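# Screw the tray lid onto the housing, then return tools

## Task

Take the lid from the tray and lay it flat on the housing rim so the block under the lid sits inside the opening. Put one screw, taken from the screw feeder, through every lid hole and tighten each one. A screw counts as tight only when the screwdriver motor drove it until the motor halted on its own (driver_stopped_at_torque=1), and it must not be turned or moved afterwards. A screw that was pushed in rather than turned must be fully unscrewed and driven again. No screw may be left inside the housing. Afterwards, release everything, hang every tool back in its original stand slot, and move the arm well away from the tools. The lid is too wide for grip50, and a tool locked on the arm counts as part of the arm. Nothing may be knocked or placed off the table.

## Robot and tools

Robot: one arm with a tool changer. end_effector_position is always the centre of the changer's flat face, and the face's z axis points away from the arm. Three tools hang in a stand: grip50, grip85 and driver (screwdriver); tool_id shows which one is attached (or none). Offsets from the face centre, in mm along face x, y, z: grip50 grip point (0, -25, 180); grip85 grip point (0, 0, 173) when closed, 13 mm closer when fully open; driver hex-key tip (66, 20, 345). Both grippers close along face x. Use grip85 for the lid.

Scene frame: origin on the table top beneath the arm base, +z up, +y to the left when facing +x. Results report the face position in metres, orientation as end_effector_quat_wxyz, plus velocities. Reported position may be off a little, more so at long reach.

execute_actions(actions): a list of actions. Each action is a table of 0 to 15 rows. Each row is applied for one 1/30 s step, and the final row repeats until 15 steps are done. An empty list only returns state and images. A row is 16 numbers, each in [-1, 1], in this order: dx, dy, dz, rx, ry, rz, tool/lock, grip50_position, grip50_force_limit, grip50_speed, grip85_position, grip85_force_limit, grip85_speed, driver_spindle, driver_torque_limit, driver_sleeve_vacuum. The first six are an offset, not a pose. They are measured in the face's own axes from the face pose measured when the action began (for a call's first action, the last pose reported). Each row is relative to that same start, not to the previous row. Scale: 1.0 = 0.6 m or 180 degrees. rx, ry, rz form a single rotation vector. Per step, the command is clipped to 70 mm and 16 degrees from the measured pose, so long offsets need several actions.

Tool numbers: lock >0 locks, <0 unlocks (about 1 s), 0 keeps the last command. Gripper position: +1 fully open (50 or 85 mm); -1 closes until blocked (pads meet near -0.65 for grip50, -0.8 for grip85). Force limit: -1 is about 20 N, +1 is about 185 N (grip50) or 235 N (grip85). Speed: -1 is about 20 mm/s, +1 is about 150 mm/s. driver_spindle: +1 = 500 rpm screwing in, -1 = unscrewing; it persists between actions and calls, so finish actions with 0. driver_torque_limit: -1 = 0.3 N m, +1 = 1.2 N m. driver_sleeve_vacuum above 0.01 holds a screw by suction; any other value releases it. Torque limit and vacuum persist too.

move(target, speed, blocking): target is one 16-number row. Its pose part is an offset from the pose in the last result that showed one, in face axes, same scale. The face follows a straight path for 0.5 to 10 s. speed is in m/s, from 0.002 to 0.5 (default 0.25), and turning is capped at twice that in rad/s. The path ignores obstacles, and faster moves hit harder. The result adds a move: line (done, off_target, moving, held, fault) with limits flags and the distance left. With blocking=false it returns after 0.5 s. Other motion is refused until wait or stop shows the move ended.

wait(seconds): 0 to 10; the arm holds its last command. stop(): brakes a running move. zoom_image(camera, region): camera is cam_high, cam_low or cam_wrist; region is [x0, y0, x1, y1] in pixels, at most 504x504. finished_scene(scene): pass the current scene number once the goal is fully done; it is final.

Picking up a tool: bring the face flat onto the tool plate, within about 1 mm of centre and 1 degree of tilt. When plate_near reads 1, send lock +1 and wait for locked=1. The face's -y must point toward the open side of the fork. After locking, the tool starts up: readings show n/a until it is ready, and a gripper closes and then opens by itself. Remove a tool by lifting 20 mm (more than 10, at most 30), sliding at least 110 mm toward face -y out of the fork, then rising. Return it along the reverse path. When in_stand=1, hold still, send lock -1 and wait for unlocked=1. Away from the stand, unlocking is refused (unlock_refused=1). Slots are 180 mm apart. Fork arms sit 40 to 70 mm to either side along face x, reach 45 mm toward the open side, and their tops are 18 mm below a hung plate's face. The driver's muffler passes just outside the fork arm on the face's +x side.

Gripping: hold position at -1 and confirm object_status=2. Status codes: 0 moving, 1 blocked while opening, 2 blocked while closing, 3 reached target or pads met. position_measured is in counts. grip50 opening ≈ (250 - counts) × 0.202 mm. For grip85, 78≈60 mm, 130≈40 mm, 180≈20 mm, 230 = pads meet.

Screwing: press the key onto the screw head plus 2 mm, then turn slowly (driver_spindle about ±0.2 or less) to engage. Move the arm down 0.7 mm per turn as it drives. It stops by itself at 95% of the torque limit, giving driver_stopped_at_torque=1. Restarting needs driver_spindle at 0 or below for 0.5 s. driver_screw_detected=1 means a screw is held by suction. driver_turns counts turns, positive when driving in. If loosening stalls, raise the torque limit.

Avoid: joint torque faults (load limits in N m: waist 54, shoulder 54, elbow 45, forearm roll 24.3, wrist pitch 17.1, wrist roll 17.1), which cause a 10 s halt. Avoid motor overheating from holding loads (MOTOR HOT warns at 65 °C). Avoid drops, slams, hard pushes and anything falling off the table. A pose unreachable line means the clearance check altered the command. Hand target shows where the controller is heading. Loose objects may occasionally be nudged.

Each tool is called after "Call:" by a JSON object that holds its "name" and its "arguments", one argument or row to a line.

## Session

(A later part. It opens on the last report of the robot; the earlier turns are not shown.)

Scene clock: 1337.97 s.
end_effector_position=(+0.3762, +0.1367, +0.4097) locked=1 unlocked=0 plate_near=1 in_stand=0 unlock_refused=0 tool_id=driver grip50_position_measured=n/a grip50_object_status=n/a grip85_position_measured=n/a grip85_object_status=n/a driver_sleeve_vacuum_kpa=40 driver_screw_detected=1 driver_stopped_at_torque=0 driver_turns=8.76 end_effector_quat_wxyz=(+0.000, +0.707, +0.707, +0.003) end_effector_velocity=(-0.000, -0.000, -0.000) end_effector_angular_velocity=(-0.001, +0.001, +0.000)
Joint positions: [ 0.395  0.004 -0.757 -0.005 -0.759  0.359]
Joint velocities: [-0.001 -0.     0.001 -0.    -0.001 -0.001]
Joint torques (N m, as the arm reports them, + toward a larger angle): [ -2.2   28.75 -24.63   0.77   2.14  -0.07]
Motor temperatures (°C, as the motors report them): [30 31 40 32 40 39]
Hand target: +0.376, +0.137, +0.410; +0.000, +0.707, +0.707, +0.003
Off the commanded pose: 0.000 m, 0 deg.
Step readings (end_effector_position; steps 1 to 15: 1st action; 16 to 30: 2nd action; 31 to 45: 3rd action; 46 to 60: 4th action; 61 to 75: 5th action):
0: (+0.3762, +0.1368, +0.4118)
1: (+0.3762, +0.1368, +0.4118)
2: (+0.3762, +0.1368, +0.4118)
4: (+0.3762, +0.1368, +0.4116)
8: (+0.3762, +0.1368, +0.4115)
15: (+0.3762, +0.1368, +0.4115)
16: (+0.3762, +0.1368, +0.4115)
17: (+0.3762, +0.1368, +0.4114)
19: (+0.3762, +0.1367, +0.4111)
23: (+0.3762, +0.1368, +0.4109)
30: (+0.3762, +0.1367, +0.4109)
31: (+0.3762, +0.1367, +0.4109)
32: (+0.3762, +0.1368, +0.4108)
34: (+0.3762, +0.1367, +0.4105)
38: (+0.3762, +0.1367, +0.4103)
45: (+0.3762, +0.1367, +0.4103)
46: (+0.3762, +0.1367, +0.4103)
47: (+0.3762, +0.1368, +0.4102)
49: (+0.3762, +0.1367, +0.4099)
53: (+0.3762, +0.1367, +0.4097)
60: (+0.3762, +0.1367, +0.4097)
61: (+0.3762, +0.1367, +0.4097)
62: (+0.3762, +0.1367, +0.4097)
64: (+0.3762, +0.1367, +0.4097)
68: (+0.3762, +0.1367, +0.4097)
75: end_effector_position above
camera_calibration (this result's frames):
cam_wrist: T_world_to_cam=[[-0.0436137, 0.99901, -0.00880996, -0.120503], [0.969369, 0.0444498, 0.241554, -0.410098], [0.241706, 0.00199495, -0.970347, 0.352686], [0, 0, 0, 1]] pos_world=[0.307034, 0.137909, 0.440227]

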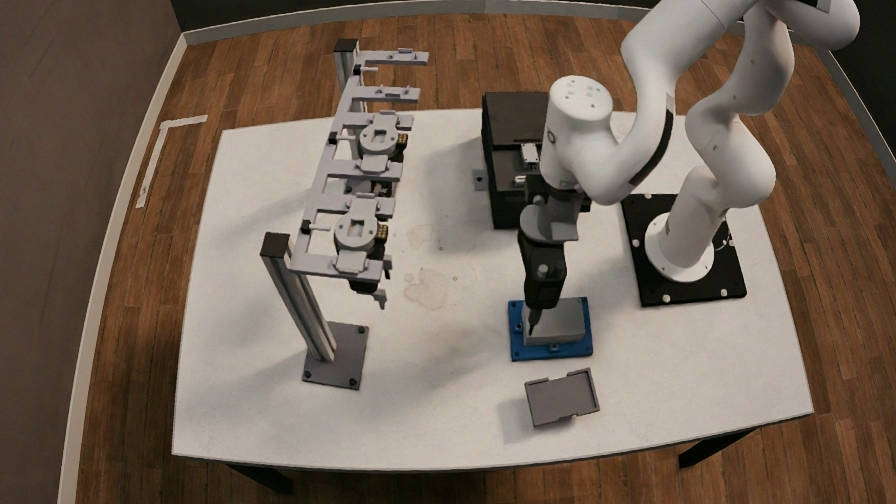

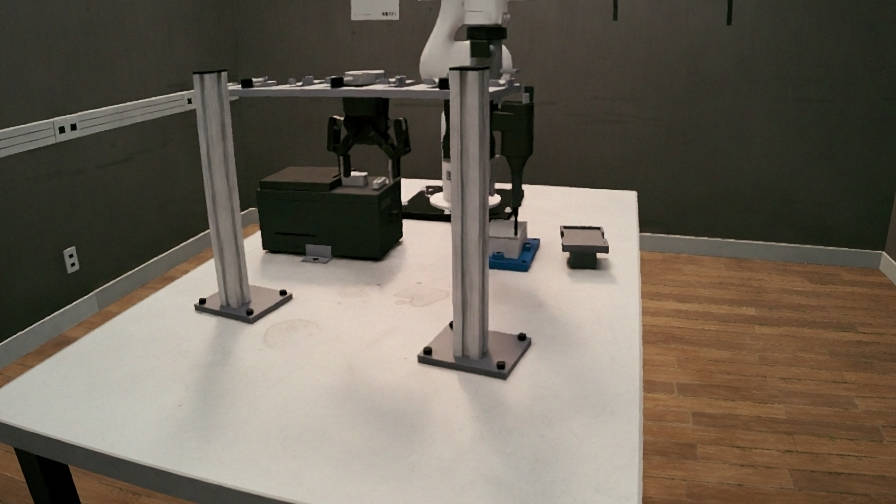

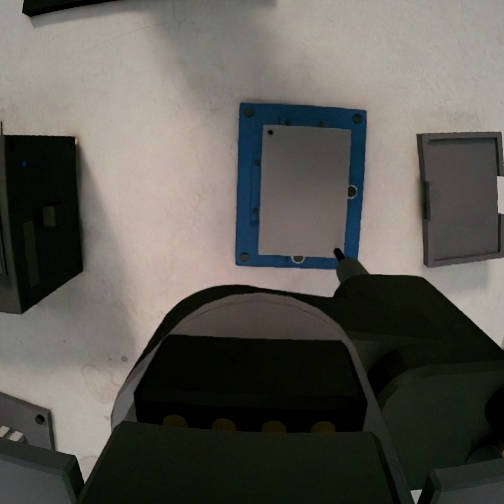

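Call:
{"name": "execute_actions", "arguments": {
  "actions": [
    [[0,0,0.0008,0,0,0,0,0,0,0,0,0,0,0.2,-0.3,1]],
    [[0,0,0.001,0,0,0,0,0,0,0,0,0,0,0.2,-0.3,1]],
    [[0,0,0.0005,0,0,0,0,0,0,0,0,0,0,0.2,-0.3,1]],
    [[0,0,0,0,0,0,0,0,0,0,0,0,0,0,-0.3,1]]
  ]
}}

Call:
{"name": "zoom_image", "arguments": {
  "camera": "cam_low",
  "region": [495, 205, 535, 245]
}}

Scene clock: 1346.87 s.
end_effector_position=(+0.3762, +0.1367, +0.4083) locked=1 unlocked=0 plate_near=1 in_stand=0 unlock_refused=0 tool_id=driver grip50_position_measured=n/a grip50_object_status=n/a grip85_position_measured=n/a grip85_object_status=n/a driver_sleeve_vacuum_kpa=40 driver_screw_detected=1 driver_stopped_at_torque=1 driver_turns=9.15 end_effector_quat_wxyz=(+0.000, +0.707, +0.707, +0.003) end_effector_velocity=(+0.000, +0.000, -0.000) end_effector_angular_velocity=(+0.000, -0.001, +0.000)
Joint positions: [ 0.395  0.002 -0.756 -0.005 -0.755  0.359]
Joint velocities: [ 0.    -0.    -0.    -0.     0.002  0.   ]
Joint torques (N m, as the arm reports them, + toward a larger angle): [ -0.09  29.67 -24.65   0.12   2.35  -0.05]
Motor temperatures (°C, as the motors report them): [30 31 40 32 40 39]
Hand target: +0.376, +0.137, +0.408; +0.000, +0.707, +0.707, +0.003
Off the commanded pose: 0.000 m, 0 deg.
Step readings (end_effector_position; steps 1 to 15: 1st action; 16 to 30: 2nd action; 31 to 45: 3rd action; 46 to 60: 4th action):
0: (+0.3762, +0.1367, +0.4097)
1: (+0.3762, +0.1367, +0.4097)
2: (+0.3762, +0.1368, +0.4096)
4: (+0.3762, +0.1367, +0.4094)
8: (+0.3762, +0.1367, +0.4092)
15: (+0.3762, +0.1367, +0.4092)
16: (+0.3762, +0.1367, +0.4092)
17: (+0.3762, +0.1367, +0.4091)
19: (+0.3762, +0.1367, +0.4088)
23: (+0.3762, +0.1367, +0.4086)
30: (+0.3762, +0.1367, +0.4086)
31: (+0.3762, +0.1367, +0.4086)
32: (+0.3762, +0.1367, +0.4085)
34: (+0.3762, +0.1367, +0.4084)
38: (+0.3762, +0.1367, +0.4083)
45: (+0.3762, +0.1367, +0.4083)
46: (+0.3762, +0.1367, +0.4083)
47: (+0.3762, +0.1367, +0.4083)
49: (+0.3762, +0.1367, +0.4083)
53: (+0.3762, +0.1367, +0.4083)
60: end_effector_position above
camera_calibration (this result's frames):
cam_wrist: T_world_to_cam=[[-0.0433448, 0.999021, -0.00882357, -0.120603], [0.969412, 0.0441924, 0.241429, -0.409679], [0.241582, 0.00191099, -0.970378, 0.351426], [0, 0, 0, 1]] pos_world=[0.307022, 0.137918, 0.438861]

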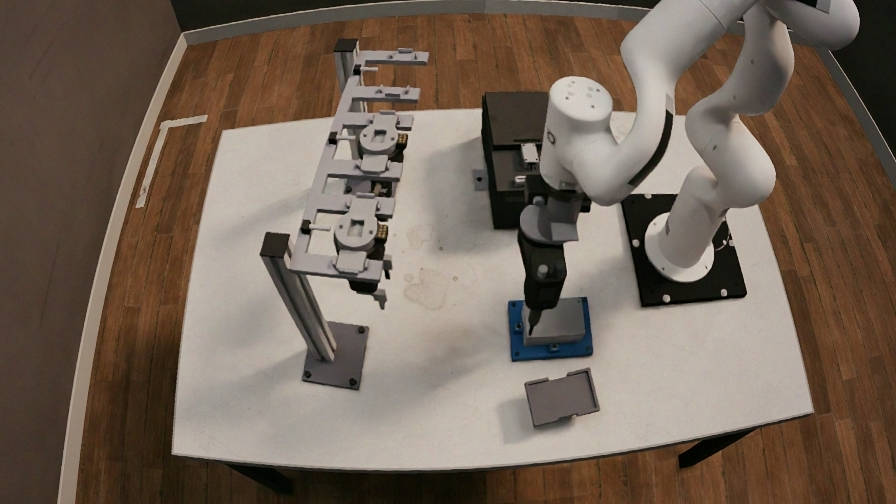

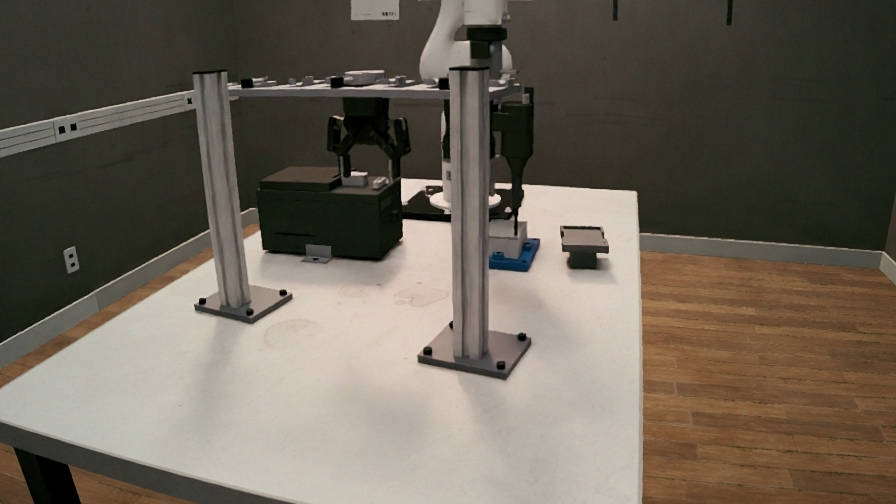

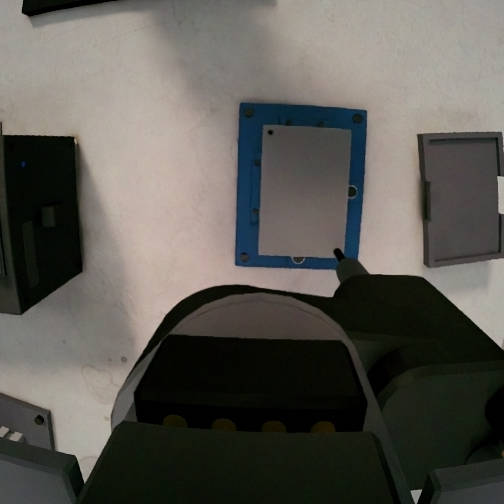

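Region (495, 205, 535, 245) of cam_low's 896x504 image, scaled by 12.600, with more detail than that image has.

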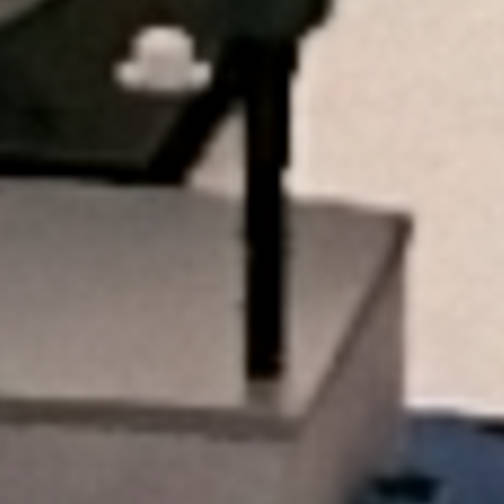

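Call:
{"name": "execute_actions", "arguments": {
  "actions": [
    [[0,0,0,0,0,0,0,0,0,0,0,0,0,0,-0.3,0]],
    [[0,0,-0.02,0,0,0,0,0,0,0,0,0,0,0,-0.3,0]],
    [[0,0,-0.08,0,0,0,0,0,0,0,0,0,0,0,-0.3,0]]
  ]
}}

Call:
{"name": "zoom_image", "arguments": {
  "camera": "cam_low",
  "region": [485, 190, 545, 250]
}}

Call:
{"name": "zoom_image", "arguments": {
  "camera": "cam_wrist",
  "region": [230, 90, 390, 270]
}}

Scene clock: 1358.40 s.
end_effector_position=(+0.3757, +0.1366, +0.4676) locked=1 unlocked=0 plate_near=1 in_stand=0 unlock_refused=0 tool_id=driver grip50_position_measured=n/a grip50_object_status=n/a grip85_position_measured=n/a grip85_object_status=n/a driver_sleeve_vacuum_kpa=0 driver_screw_detected=0 driver_stopped_at_torque=1 driver_turns=9.15 end_effector_quat_wxyz=(-0.000, +0.707, +0.707, +0.002) end_effector_velocity=(+0.002, +0.001, +0.003) end_effector_angular_velocity=(+0.004, -0.007, -0.000)
Joint positions: [ 0.396  0.068 -0.835 -0.004 -0.902  0.358]
Joint velocities: [ 0.001  0.001 -0.007  0.001  0.     0.   ]
Joint torques (N m, as the arm reports them, + toward a larger angle): [ -2.57  29.2  -26.14   0.67   0.71  -0.27]
Motor temperatures (°C, as the motors report them): [30 31 40 32 40 39]
Hand target: +0.376, +0.137, +0.468; +0.000, +0.707, +0.707, +0.003
Off the commanded pose: 0.001 m, 0 deg.
Step readings (end_effector_position; steps 1 to 15: 1st action; 16 to 30: 2nd action; 31 to 45: 3rd action):
0: (+0.3762, +0.1367, +0.4083)
1: (+0.3762, +0.1367, +0.4083)
2: (+0.3762, +0.1367, +0.4083)
4: (+0.3762, +0.1367, +0.4083)
8: (+0.3762, +0.1367, +0.4083)
15: (+0.3762, +0.1367, +0.4083)
16: (+0.3762, +0.1367, +0.4083)
17: (+0.3761, +0.1367, +0.4093)
19: (+0.3763, +0.1368, +0.4153)
23: (+0.3766, +0.1369, +0.4202)
30: (+0.3761, +0.1367, +0.4202)
31: (+0.3761, +0.1367, +0.4202)
32: (+0.3760, +0.1367, +0.4214)
34: (+0.3748, +0.1362, +0.4368)
38: (+0.3773, +0.1371, +0.4675)
45: end_effector_position above
camera_calibration (this result's frames):
cam_wrist: T_world_to_cam=[[-0.0435505, 0.99901, -0.00906913, -0.119732], [0.969694, 0.0444535, 0.240244, -0.423153], [0.240409, 0.00166846, -0.97067, 0.409713], [0, 0, 0, 1]] pos_world=[0.306616, 0.137741, 0.498271]

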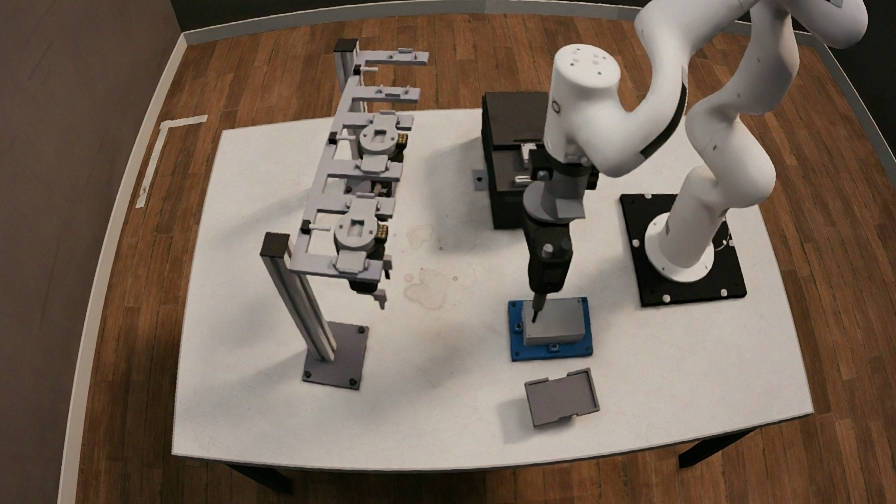

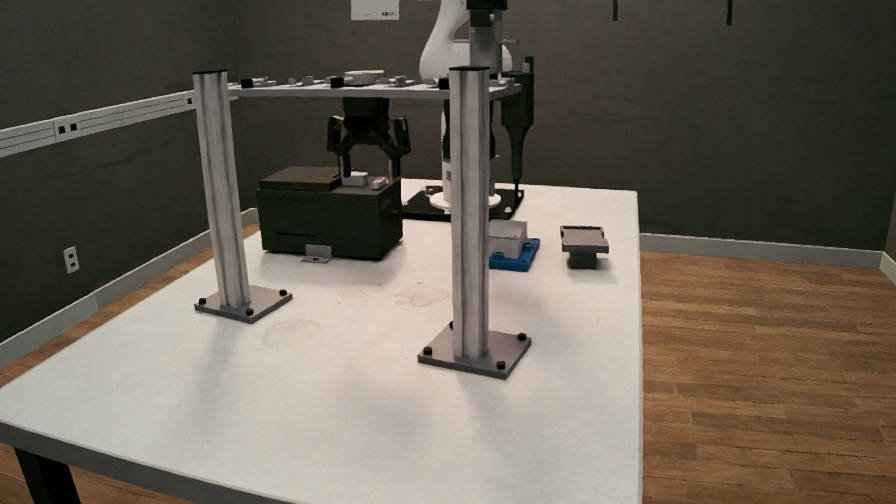

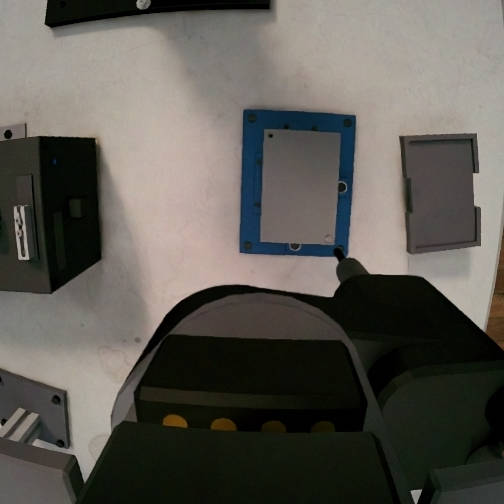

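Region (485, 190, 545, 250) of cam_low's 896x504 image, scaled by 8.400, with more detail than that image has.

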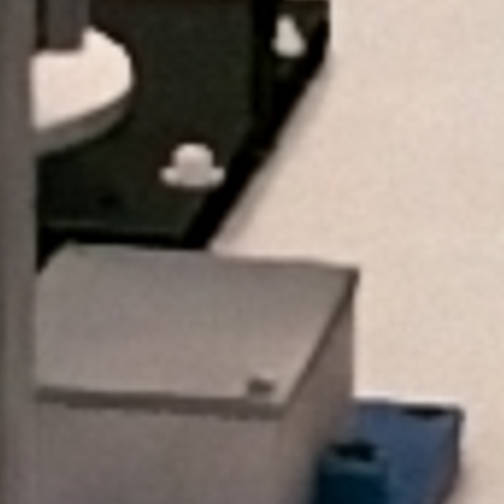

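Region (230, 90, 390, 270) of cam_wrist's 504x504 image, scaled by 2.800, with more detail than that image has.

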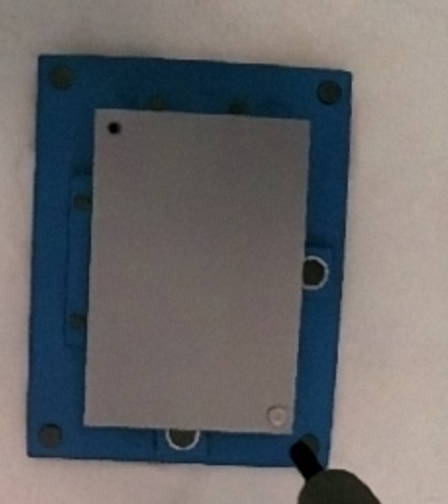

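Call:
{"name": "move", "arguments": {
  "target": [-0.4975,-0.031,-0.104,0,0,0,0,0,0,0,0,0,0,0,-0.3,0],
  "speed": 0.3
}}

Call:
{"name": "zoom_image", "arguments": {
  "camera": "cam_wrist",
  "region": [305, 210, 375, 280]
}}

Scene clock: 1380.13 s.
end_effector_position=(+0.3569, -0.1617, +0.5295) locked=1 unlocked=0 plate_near=1 in_stand=0 unlock_refused=0 tool_id=driver grip50_position_measured=n/a grip50_object_status=n/a grip85_position_measured=n/a grip85_object_status=n/a driver_sleeve_vacuum_kpa=0 driver_screw_detected=0 driver_stopped_at_torque=1 driver_turns=9.15 end_effector_quat_wxyz=(+0.000, +0.707, +0.708, +0.002) end_effector_velocity=(+0.000, -0.002, +0.001) end_effector_angular_velocity=(-0.002, -0.003, -0.000)
Joint positions: [-0.377  0.14  -0.915 -0.003 -1.051 -0.417]
Joint velocities: [-0.003 -0.    -0.003 -0.     0.001 -0.003]
Joint torques (N m, as the arm reports them, + toward a larger angle): [ -1.78  24.73 -26.13   0.71  -0.1   -0.3 ]
Motor temperatures (°C, as the motors report them): [30 31 41 32 40 39]
Hand target: +0.357, -0.162, +0.530; +0.001, +0.707, +0.707, +0.002
Off the commanded pose: 0.001 m, 0 deg.
move: done
camera_calibration (this result's frames):
cam_wrist: T_world_to_cam=[[-0.0441155, 0.998978, -0.00979811, 0.178603], [0.969516, 0.0451764, 0.240826, -0.406579], [0.241023, 0.00112472, -0.970519, 0.474413], [0, 0, 0, 1]] pos_world=[0.28772, -0.160587, 0.560091]

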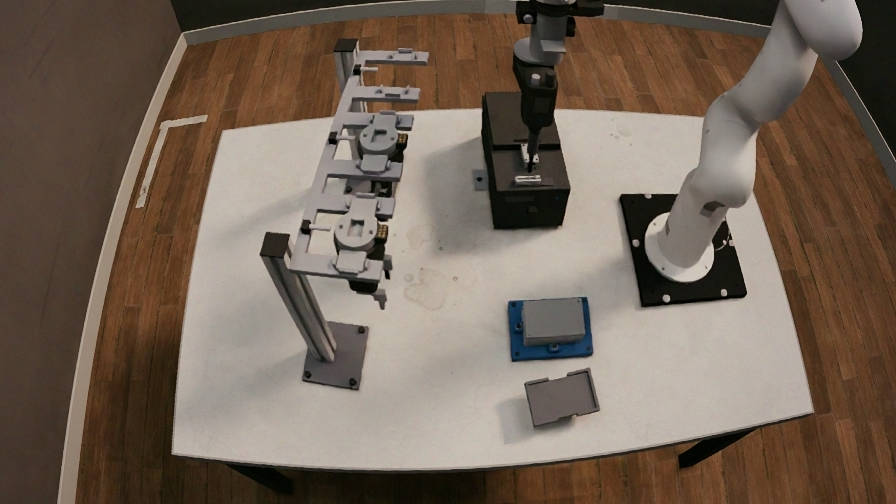

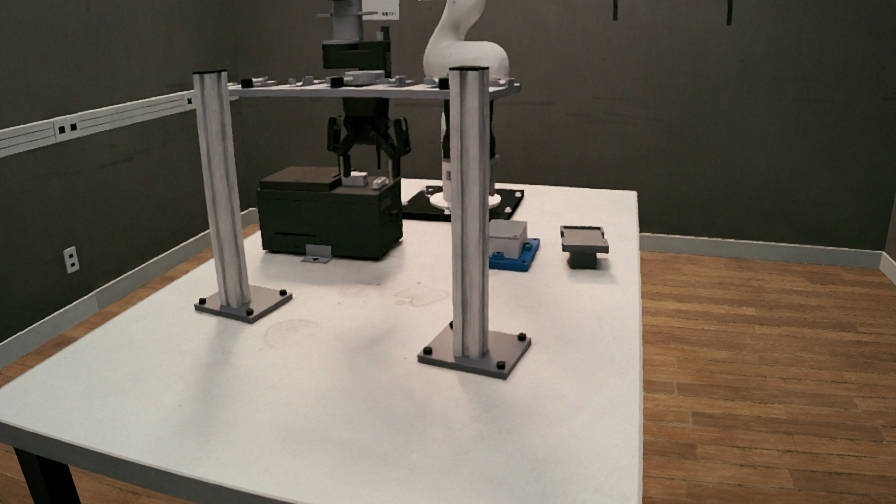

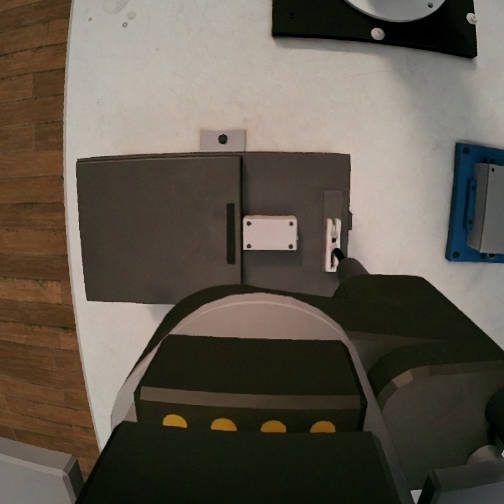

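Region (305, 210, 375, 280) of cam_wrist's 504x504 image, scaled by 7.200, with more detail than that image has.

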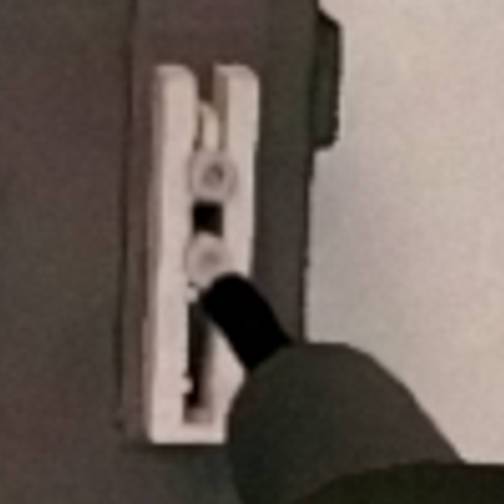

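Call:
{"name": "execute_actions", "arguments": {
  "actions": [
    [[-0.0008,-0.0005,0.025,0,0,0,0,0,0,0,0,0,0,0,-0.3,0]]
  ]
}}

Call:
{"name": "zoom_image", "arguments": {
  "camera": "cam_wrist",
  "region": [305, 210, 375, 280]
}}

Scene clock: 1389.10 s.
end_effector_position=(+0.3566, -0.1622, +0.5146) locked=1 unlocked=0 plate_near=1 in_stand=0 unlock_refused=0 tool_id=driver grip50_position_measured=n/a grip50_object_status=n/a grip85_position_measured=n/a grip85_object_status=n/a driver_sleeve_vacuum_kpa=0 driver_screw_detected=0 driver_stopped_at_torque=1 driver_turns=9.15 end_effector_quat_wxyz=(+0.001, +0.707, +0.708, +0.002) end_effector_velocity=(-0.000, +0.000, -0.001) end_effector_angular_velocity=(+0.001, +0.002, +0.000)
Joint positions: [-0.379  0.132 -0.889 -0.003 -1.016 -0.418]
Joint velocities: [ 0.    -0.001  0.002 -0.     0.     0.   ]
Joint torques (N m, as the arm reports them, + toward a larger angle): [ -1.96  27.09 -26.39   0.87   0.02  -0.28]
Motor temperatures (°C, as the motors report them): [30 31 41 32 40 39]
Hand target: +0.357, -0.162, +0.514; +0.000, +0.707, +0.708, +0.002
Off the commanded pose: 0.000 m, 0 deg.
Step readings (end_effector_position):
0: (+0.3569, -0.1621, +0.5296)
1: (+0.3569, -0.1621, +0.5296)
2: (+0.3570, -0.1621, +0.5285)
4: (+0.3569, -0.1622, +0.5211)
8: (+0.3563, -0.1621, +0.5145)
15: end_effector_position above
camera_calibration (this result's frames):
cam_wrist: T_world_to_cam=[[-0.0440553, 0.99898, -0.00994012, 0.178977], [0.969462, 0.0451521, 0.241049, -0.402848], [0.241251, 0.000982901, -0.970462, 0.459909], [0, 0, 0, 1]] pos_world=[0.287477, -0.161057, 0.54521]

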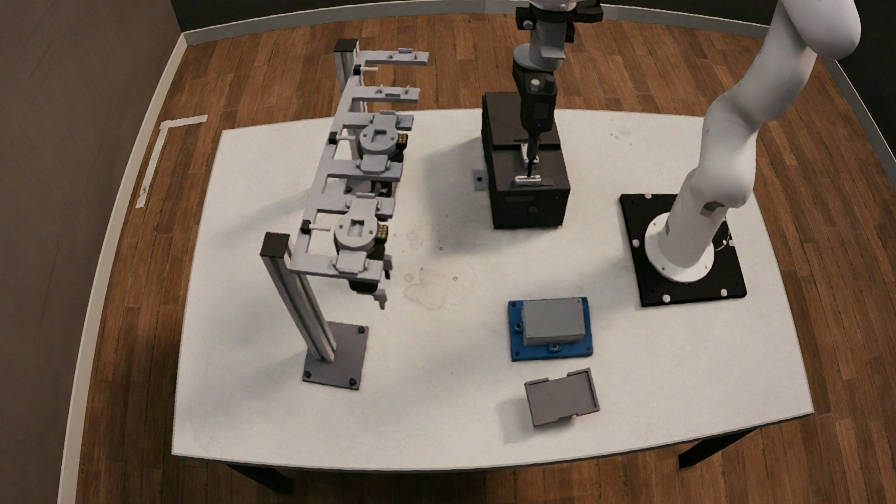

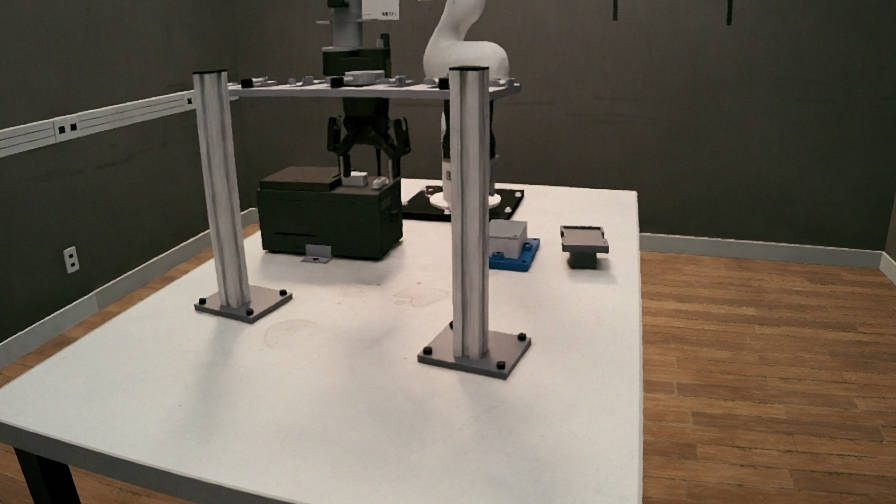

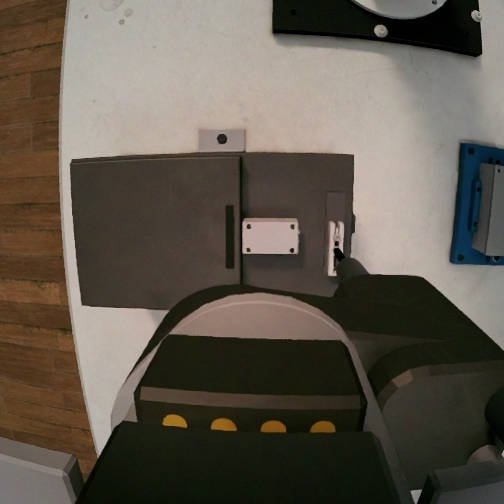

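Region (305, 210, 375, 280) of cam_wrist's 504x504 image, scaled by 7.200, with more detail than that image has.

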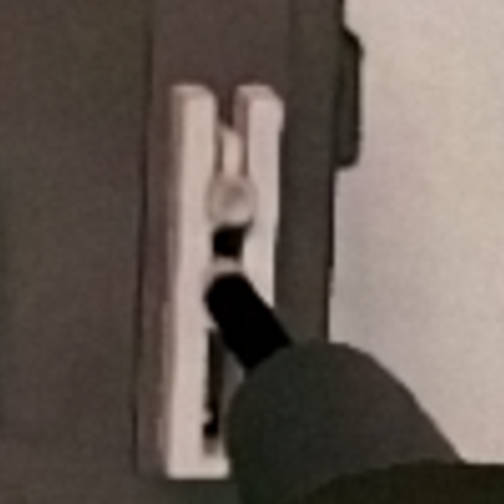

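Call:
{"name": "execute_actions", "arguments": {
  "actions": [
    [[0,0,0.006,0,0,0,0,0,0,0,0,0,0,0,-0.3,1]],
    [[0,0,0.004,0,0,0,0,0,0,0,0,0,0,0,-0.3,1]],
    [[0,0,0.0015,0,0,0,0,0,0,0,0,0,0,0.15,-0.3,1]],
    [[0,0,0,0,0,0,0,0,0,0,0,0,0,0,-0.3,1]]
  ]
}}

Call:
{"name": "zoom_image", "arguments": {
  "camera": "cam_wrist",
  "region": [305, 210, 375, 280]
}}

Scene clock: 1401.00 s.
end_effector_position=(+0.3567, -0.1622, +0.5079) locked=1 unlocked=0 plate_near=1 in_stand=0 unlock_refused=0 tool_id=driver grip50_position_measured=n/a grip50_object_status=n/a grip85_position_measured=n/a grip85_object_status=n/a driver_sleeve_vacuum_kpa=40 driver_screw_detected=1 driver_stopped_at_torque=0 driver_turns=9.74 end_effector_quat_wxyz=(+0.001, +0.707, +0.708, +0.002) end_effector_velocity=(+0.000, +0.000, +0.000) end_effector_angular_velocity=(+0.000, -0.000, +0.001)
Joint positions: [-0.379  0.128 -0.877 -0.003 -1.    -0.418]
Joint velocities: [ 0.001 -0.    -0.001  0.     0.    -0.   ]
Joint torques (N m, as the arm reports them, + toward a larger angle): [ -2.97  23.21 -23.97  -0.03   0.08  -0.32]
Motor temperatures (°C, as the motors report them): [30 31 41 32 40 39]
Hand target: +0.357, -0.162, +0.508; +0.001, +0.707, +0.708, +0.002
Off the commanded pose: 0.000 m, 0 deg.
Step readings (end_effector_position; steps 1 to 15: 1st action; 16 to 30: 2nd action; 31 to 45: 3rd action; 46 to 60: 4th action):
0: (+0.3566, -0.1622, +0.5145)
1: (+0.3566, -0.1622, +0.5145)
2: (+0.3566, -0.1622, +0.5141)
4: (+0.3566, -0.1622, +0.5123)
8: (+0.3567, -0.1622, +0.5113)
15: (+0.3567, -0.1622, +0.5111)
16: (+0.3566, -0.1622, +0.5111)
17: (+0.3567, -0.1622, +0.5108)
19: (+0.3567, -0.1622, +0.5096)
23: (+0.3567, -0.1622, +0.5088)
30: (+0.3567, -0.1622, +0.5088)
31: (+0.3567, -0.1622, +0.5087)
32: (+0.3567, -0.1622, +0.5086)
34: (+0.3568, -0.1622, +0.5082)
38: (+0.3567, -0.1622, +0.5079)
45: (+0.3567, -0.1622, +0.5079)
46: (+0.3567, -0.1622, +0.5079)
47: (+0.3567, -0.1622, +0.5079)
49: (+0.3567, -0.1622, +0.5079)
53: (+0.3567, -0.1622, +0.5079)
60: end_effector_position above
camera_calibration (this result's frames):
cam_wrist: T_world_to_cam=[[-0.0440115, 0.998981, -0.0100017, 0.178914], [0.969402, 0.0451242, 0.241296, -0.40138], [0.241501, 0.000924163, -0.9704, 0.453232], [0, 0, 0, 1]] pos_world=[0.287517, -0.161038, 0.538457]

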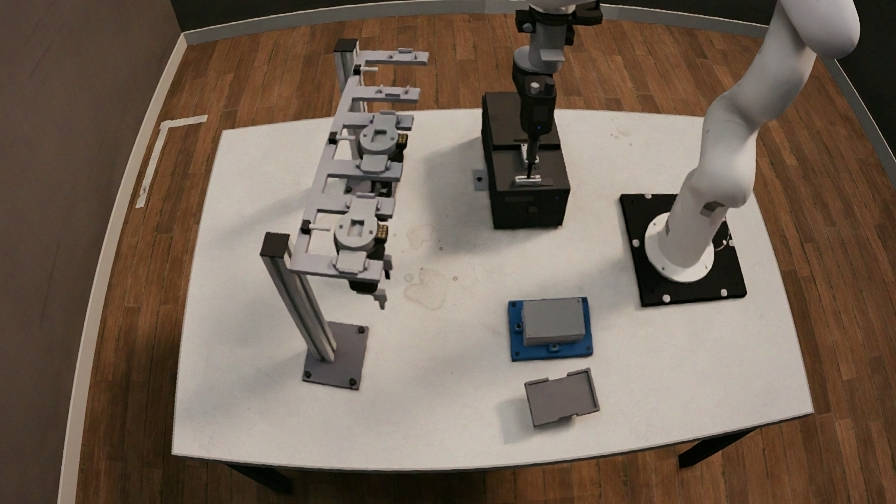

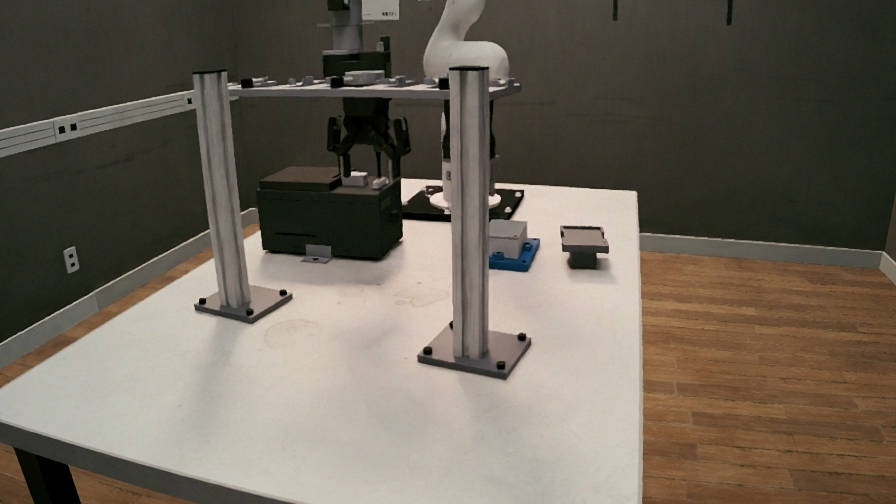

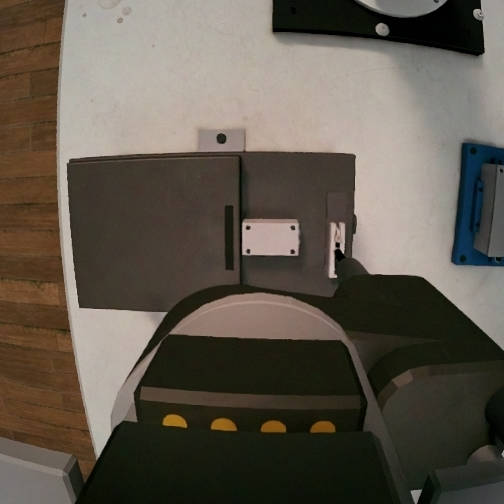

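Region (305, 210, 375, 280) of cam_wrist's 504x504 image, scaled by 7.200, with more detail than that image has.

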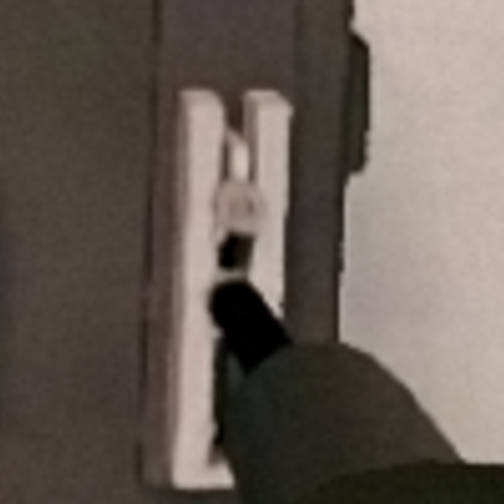

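Call:
{"name": "execute_actions", "arguments": {
  "actions": [
    [[0,0,-0.025,0,0,0,0,0,0,0,0,0,0,0,-0.3,1]],
    [[0,0,-0.04,0,0,0,0,0,0,0,0,0,0,0,-0.3,1]]
  ]
}}

Call:
{"name": "zoom_image", "arguments": {
  "camera": "cam_low",
  "region": [345, 130, 415, 200]
}}

Scene clock: 1408.50 s.
end_effector_position=(+0.3565, -0.1622, +0.5464) locked=1 unlocked=0 plate_near=1 in_stand=0 unlock_refused=0 tool_id=driver grip50_position_measured=n/a grip50_object_status=n/a grip85_position_measured=n/a grip85_object_status=n/a driver_sleeve_vacuum_kpa=40 driver_screw_detected=1 driver_stopped_at_torque=0 driver_turns=9.74 end_effector_quat_wxyz=(+0.000, +0.707, +0.708, +0.002) end_effector_velocity=(+0.000, -0.000, +0.001) end_effector_angular_velocity=(-0.001, -0.002, -0.001)
Joint positions: [-0.378  0.147 -0.947 -0.002 -1.09  -0.418]
Joint velocities: [-0.001  0.    -0.002 -0.    -0.     0.   ]
Joint torques (N m, as the arm reports them, + toward a larger angle): [ -1.51  24.73 -26.57   1.16   0.03  -0.26]
Motor temperatures (°C, as the motors report them): [30 31 41 32 40 39]
Hand target: +0.357, -0.162, +0.547; +0.000, +0.707, +0.708, +0.002
Off the commanded pose: 0.000 m, 0 deg.
Step readings (end_effector_position; steps 1 to 15: 1st action; 16 to 30: 2nd action):
0: (+0.3567, -0.1622, +0.5079)
1: (+0.3567, -0.1622, +0.5079)
2: (+0.3566, -0.1622, +0.5090)
4: (+0.3563, -0.1621, +0.5161)
8: (+0.3567, -0.1623, +0.5225)
15: (+0.3566, -0.1622, +0.5227)
16: (+0.3566, -0.1622, +0.5227)
17: (+0.3565, -0.1622, +0.5240)
19: (+0.3560, -0.1620, +0.5347)
23: (+0.3568, -0.1623, +0.5466)
30: end_effector_position above
camera_calibration (this result's frames):
cam_wrist: T_world_to_cam=[[-0.0441819, 0.998977, -0.00960697, 0.179146], [0.969582, 0.0451952, 0.240559, -0.410156], [0.240747, 0.0013136, -0.970587, 0.491129], [0, 0, 0, 1]] pos_world=[0.287357, -0.161071, 0.577071]

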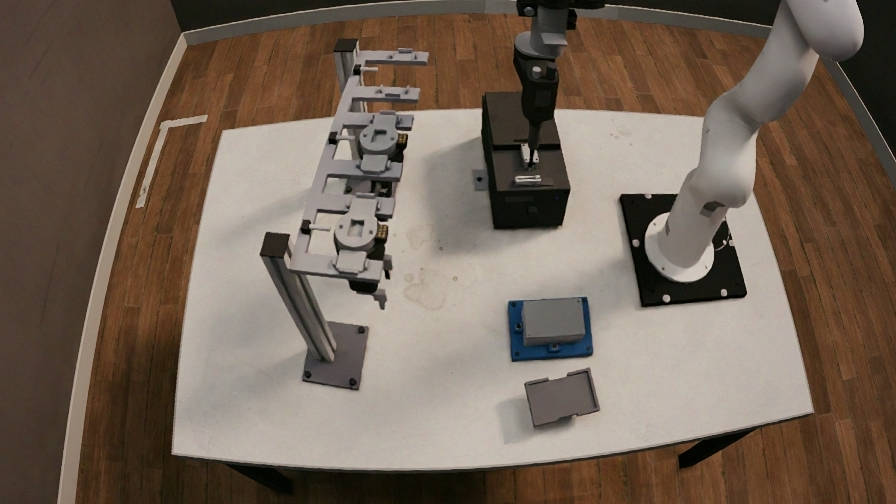

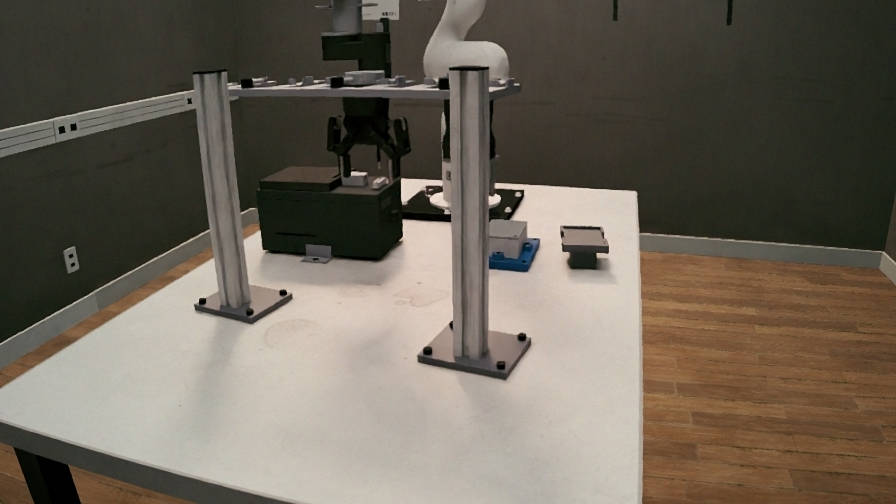

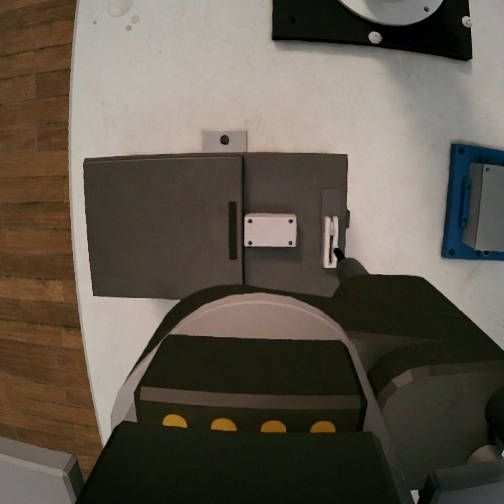

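Region (345, 130, 415, 200) of cam_low's 896x504 image, scaled by 7.200, with more detail than that image has.

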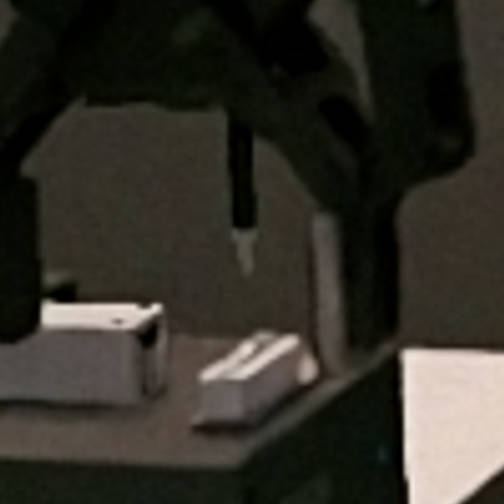

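Call:
{"name": "move", "arguments": {
  "target": [0.3873,-0.1417,0.169,0,0,0,0,0,0,0,0,0,0,0,-0.3,1],
  "speed": 0.2
}}

Call:
{"name": "zoom_image", "arguments": {
  "camera": "cam_wrist",
  "region": [300, 210, 370, 280]
}}

Scene clock: 1425.77 s.
end_effector_position=(+0.2717, +0.0703, +0.4454) locked=1 unlocked=0 plate_near=1 in_stand=0 unlock_refused=0 tool_id=driver grip50_position_measured=n/a grip50_object_status=n/a grip85_position_measured=n/a grip85_object_status=n/a driver_sleeve_vacuum_kpa=40 driver_screw_detected=1 driver_stopped_at_torque=0 driver_turns=9.74 end_effector_quat_wxyz=(-0.000, +0.707, +0.707, +0.002) end_effector_velocity=(-0.001, +0.001, -0.001) end_effector_angular_velocity=(-0.002, +0.001, +0.002)
Joint positions: [ 0.303  0.389 -0.529 -0.004 -0.917  0.265]
Joint velocities: [ 0.005 -0.001  0.002 -0.002  0.001  0.004]
Joint torques (N m, as the arm reports them, + toward a larger angle): [ -2.14  10.19 -25.82   0.72   0.7   -0.23]
Motor temperatures (°C, as the motors report them): [30 31 41 32 40 39]
Hand target: +0.272, +0.070, +0.445; -0.000, +0.707, +0.707, +0.002
Off the commanded pose: 0.000 m, 0 deg.
move: done
camera_calibration (this result's frames):
cam_wrist: T_world_to_cam=[[-0.0437151, 0.999007, -0.00863894, -0.0583994], [0.969751, 0.0445103, 0.240003, -0.31392], [0.24015, 0.00211414, -0.970734, 0.413337], [0, 0, 0, 1]] pos_world=[0.202608, 0.0714402, 0.476077]

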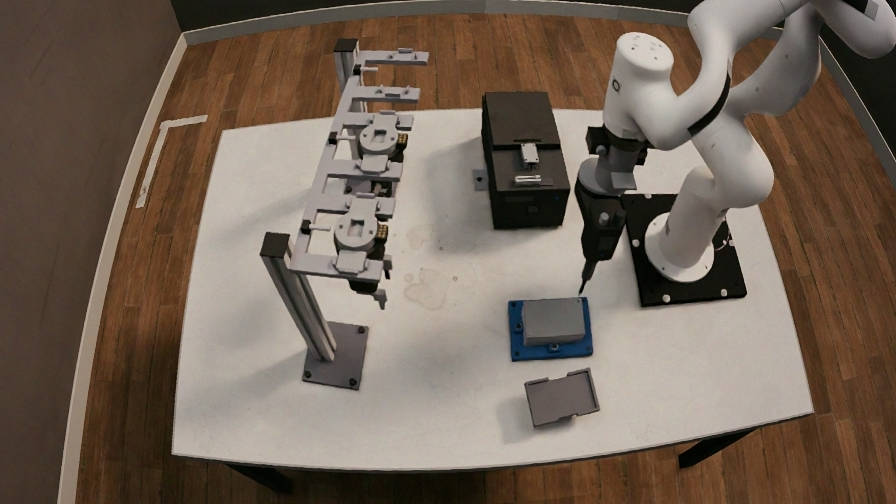

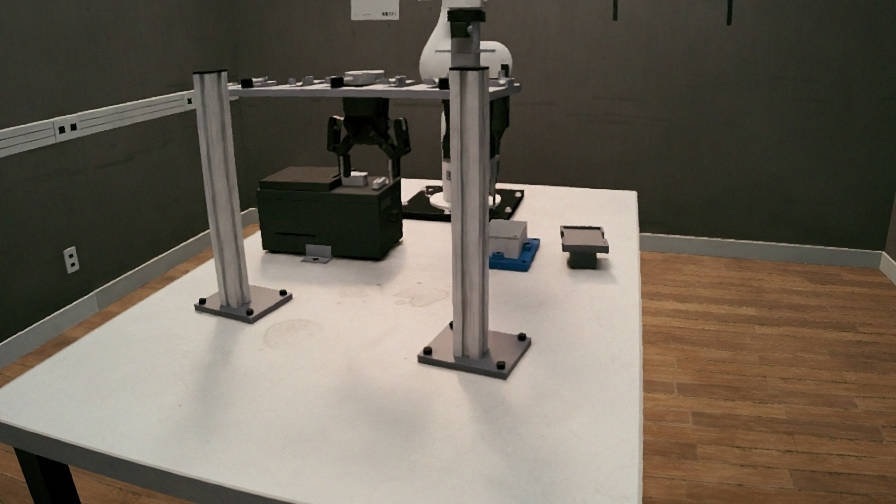

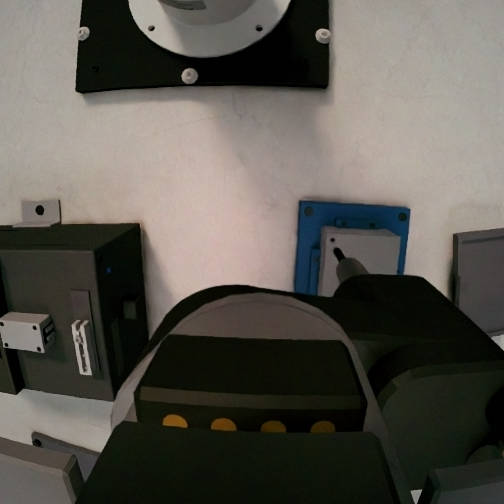

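Region (300, 210, 370, 280) of cam_wrist's 504x504 image, scaled by 7.200, with more detail than that image has.

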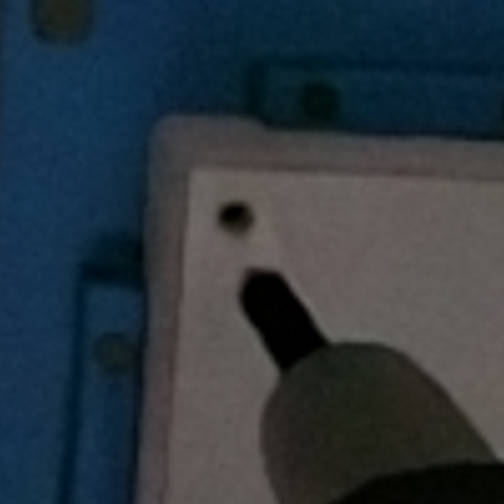

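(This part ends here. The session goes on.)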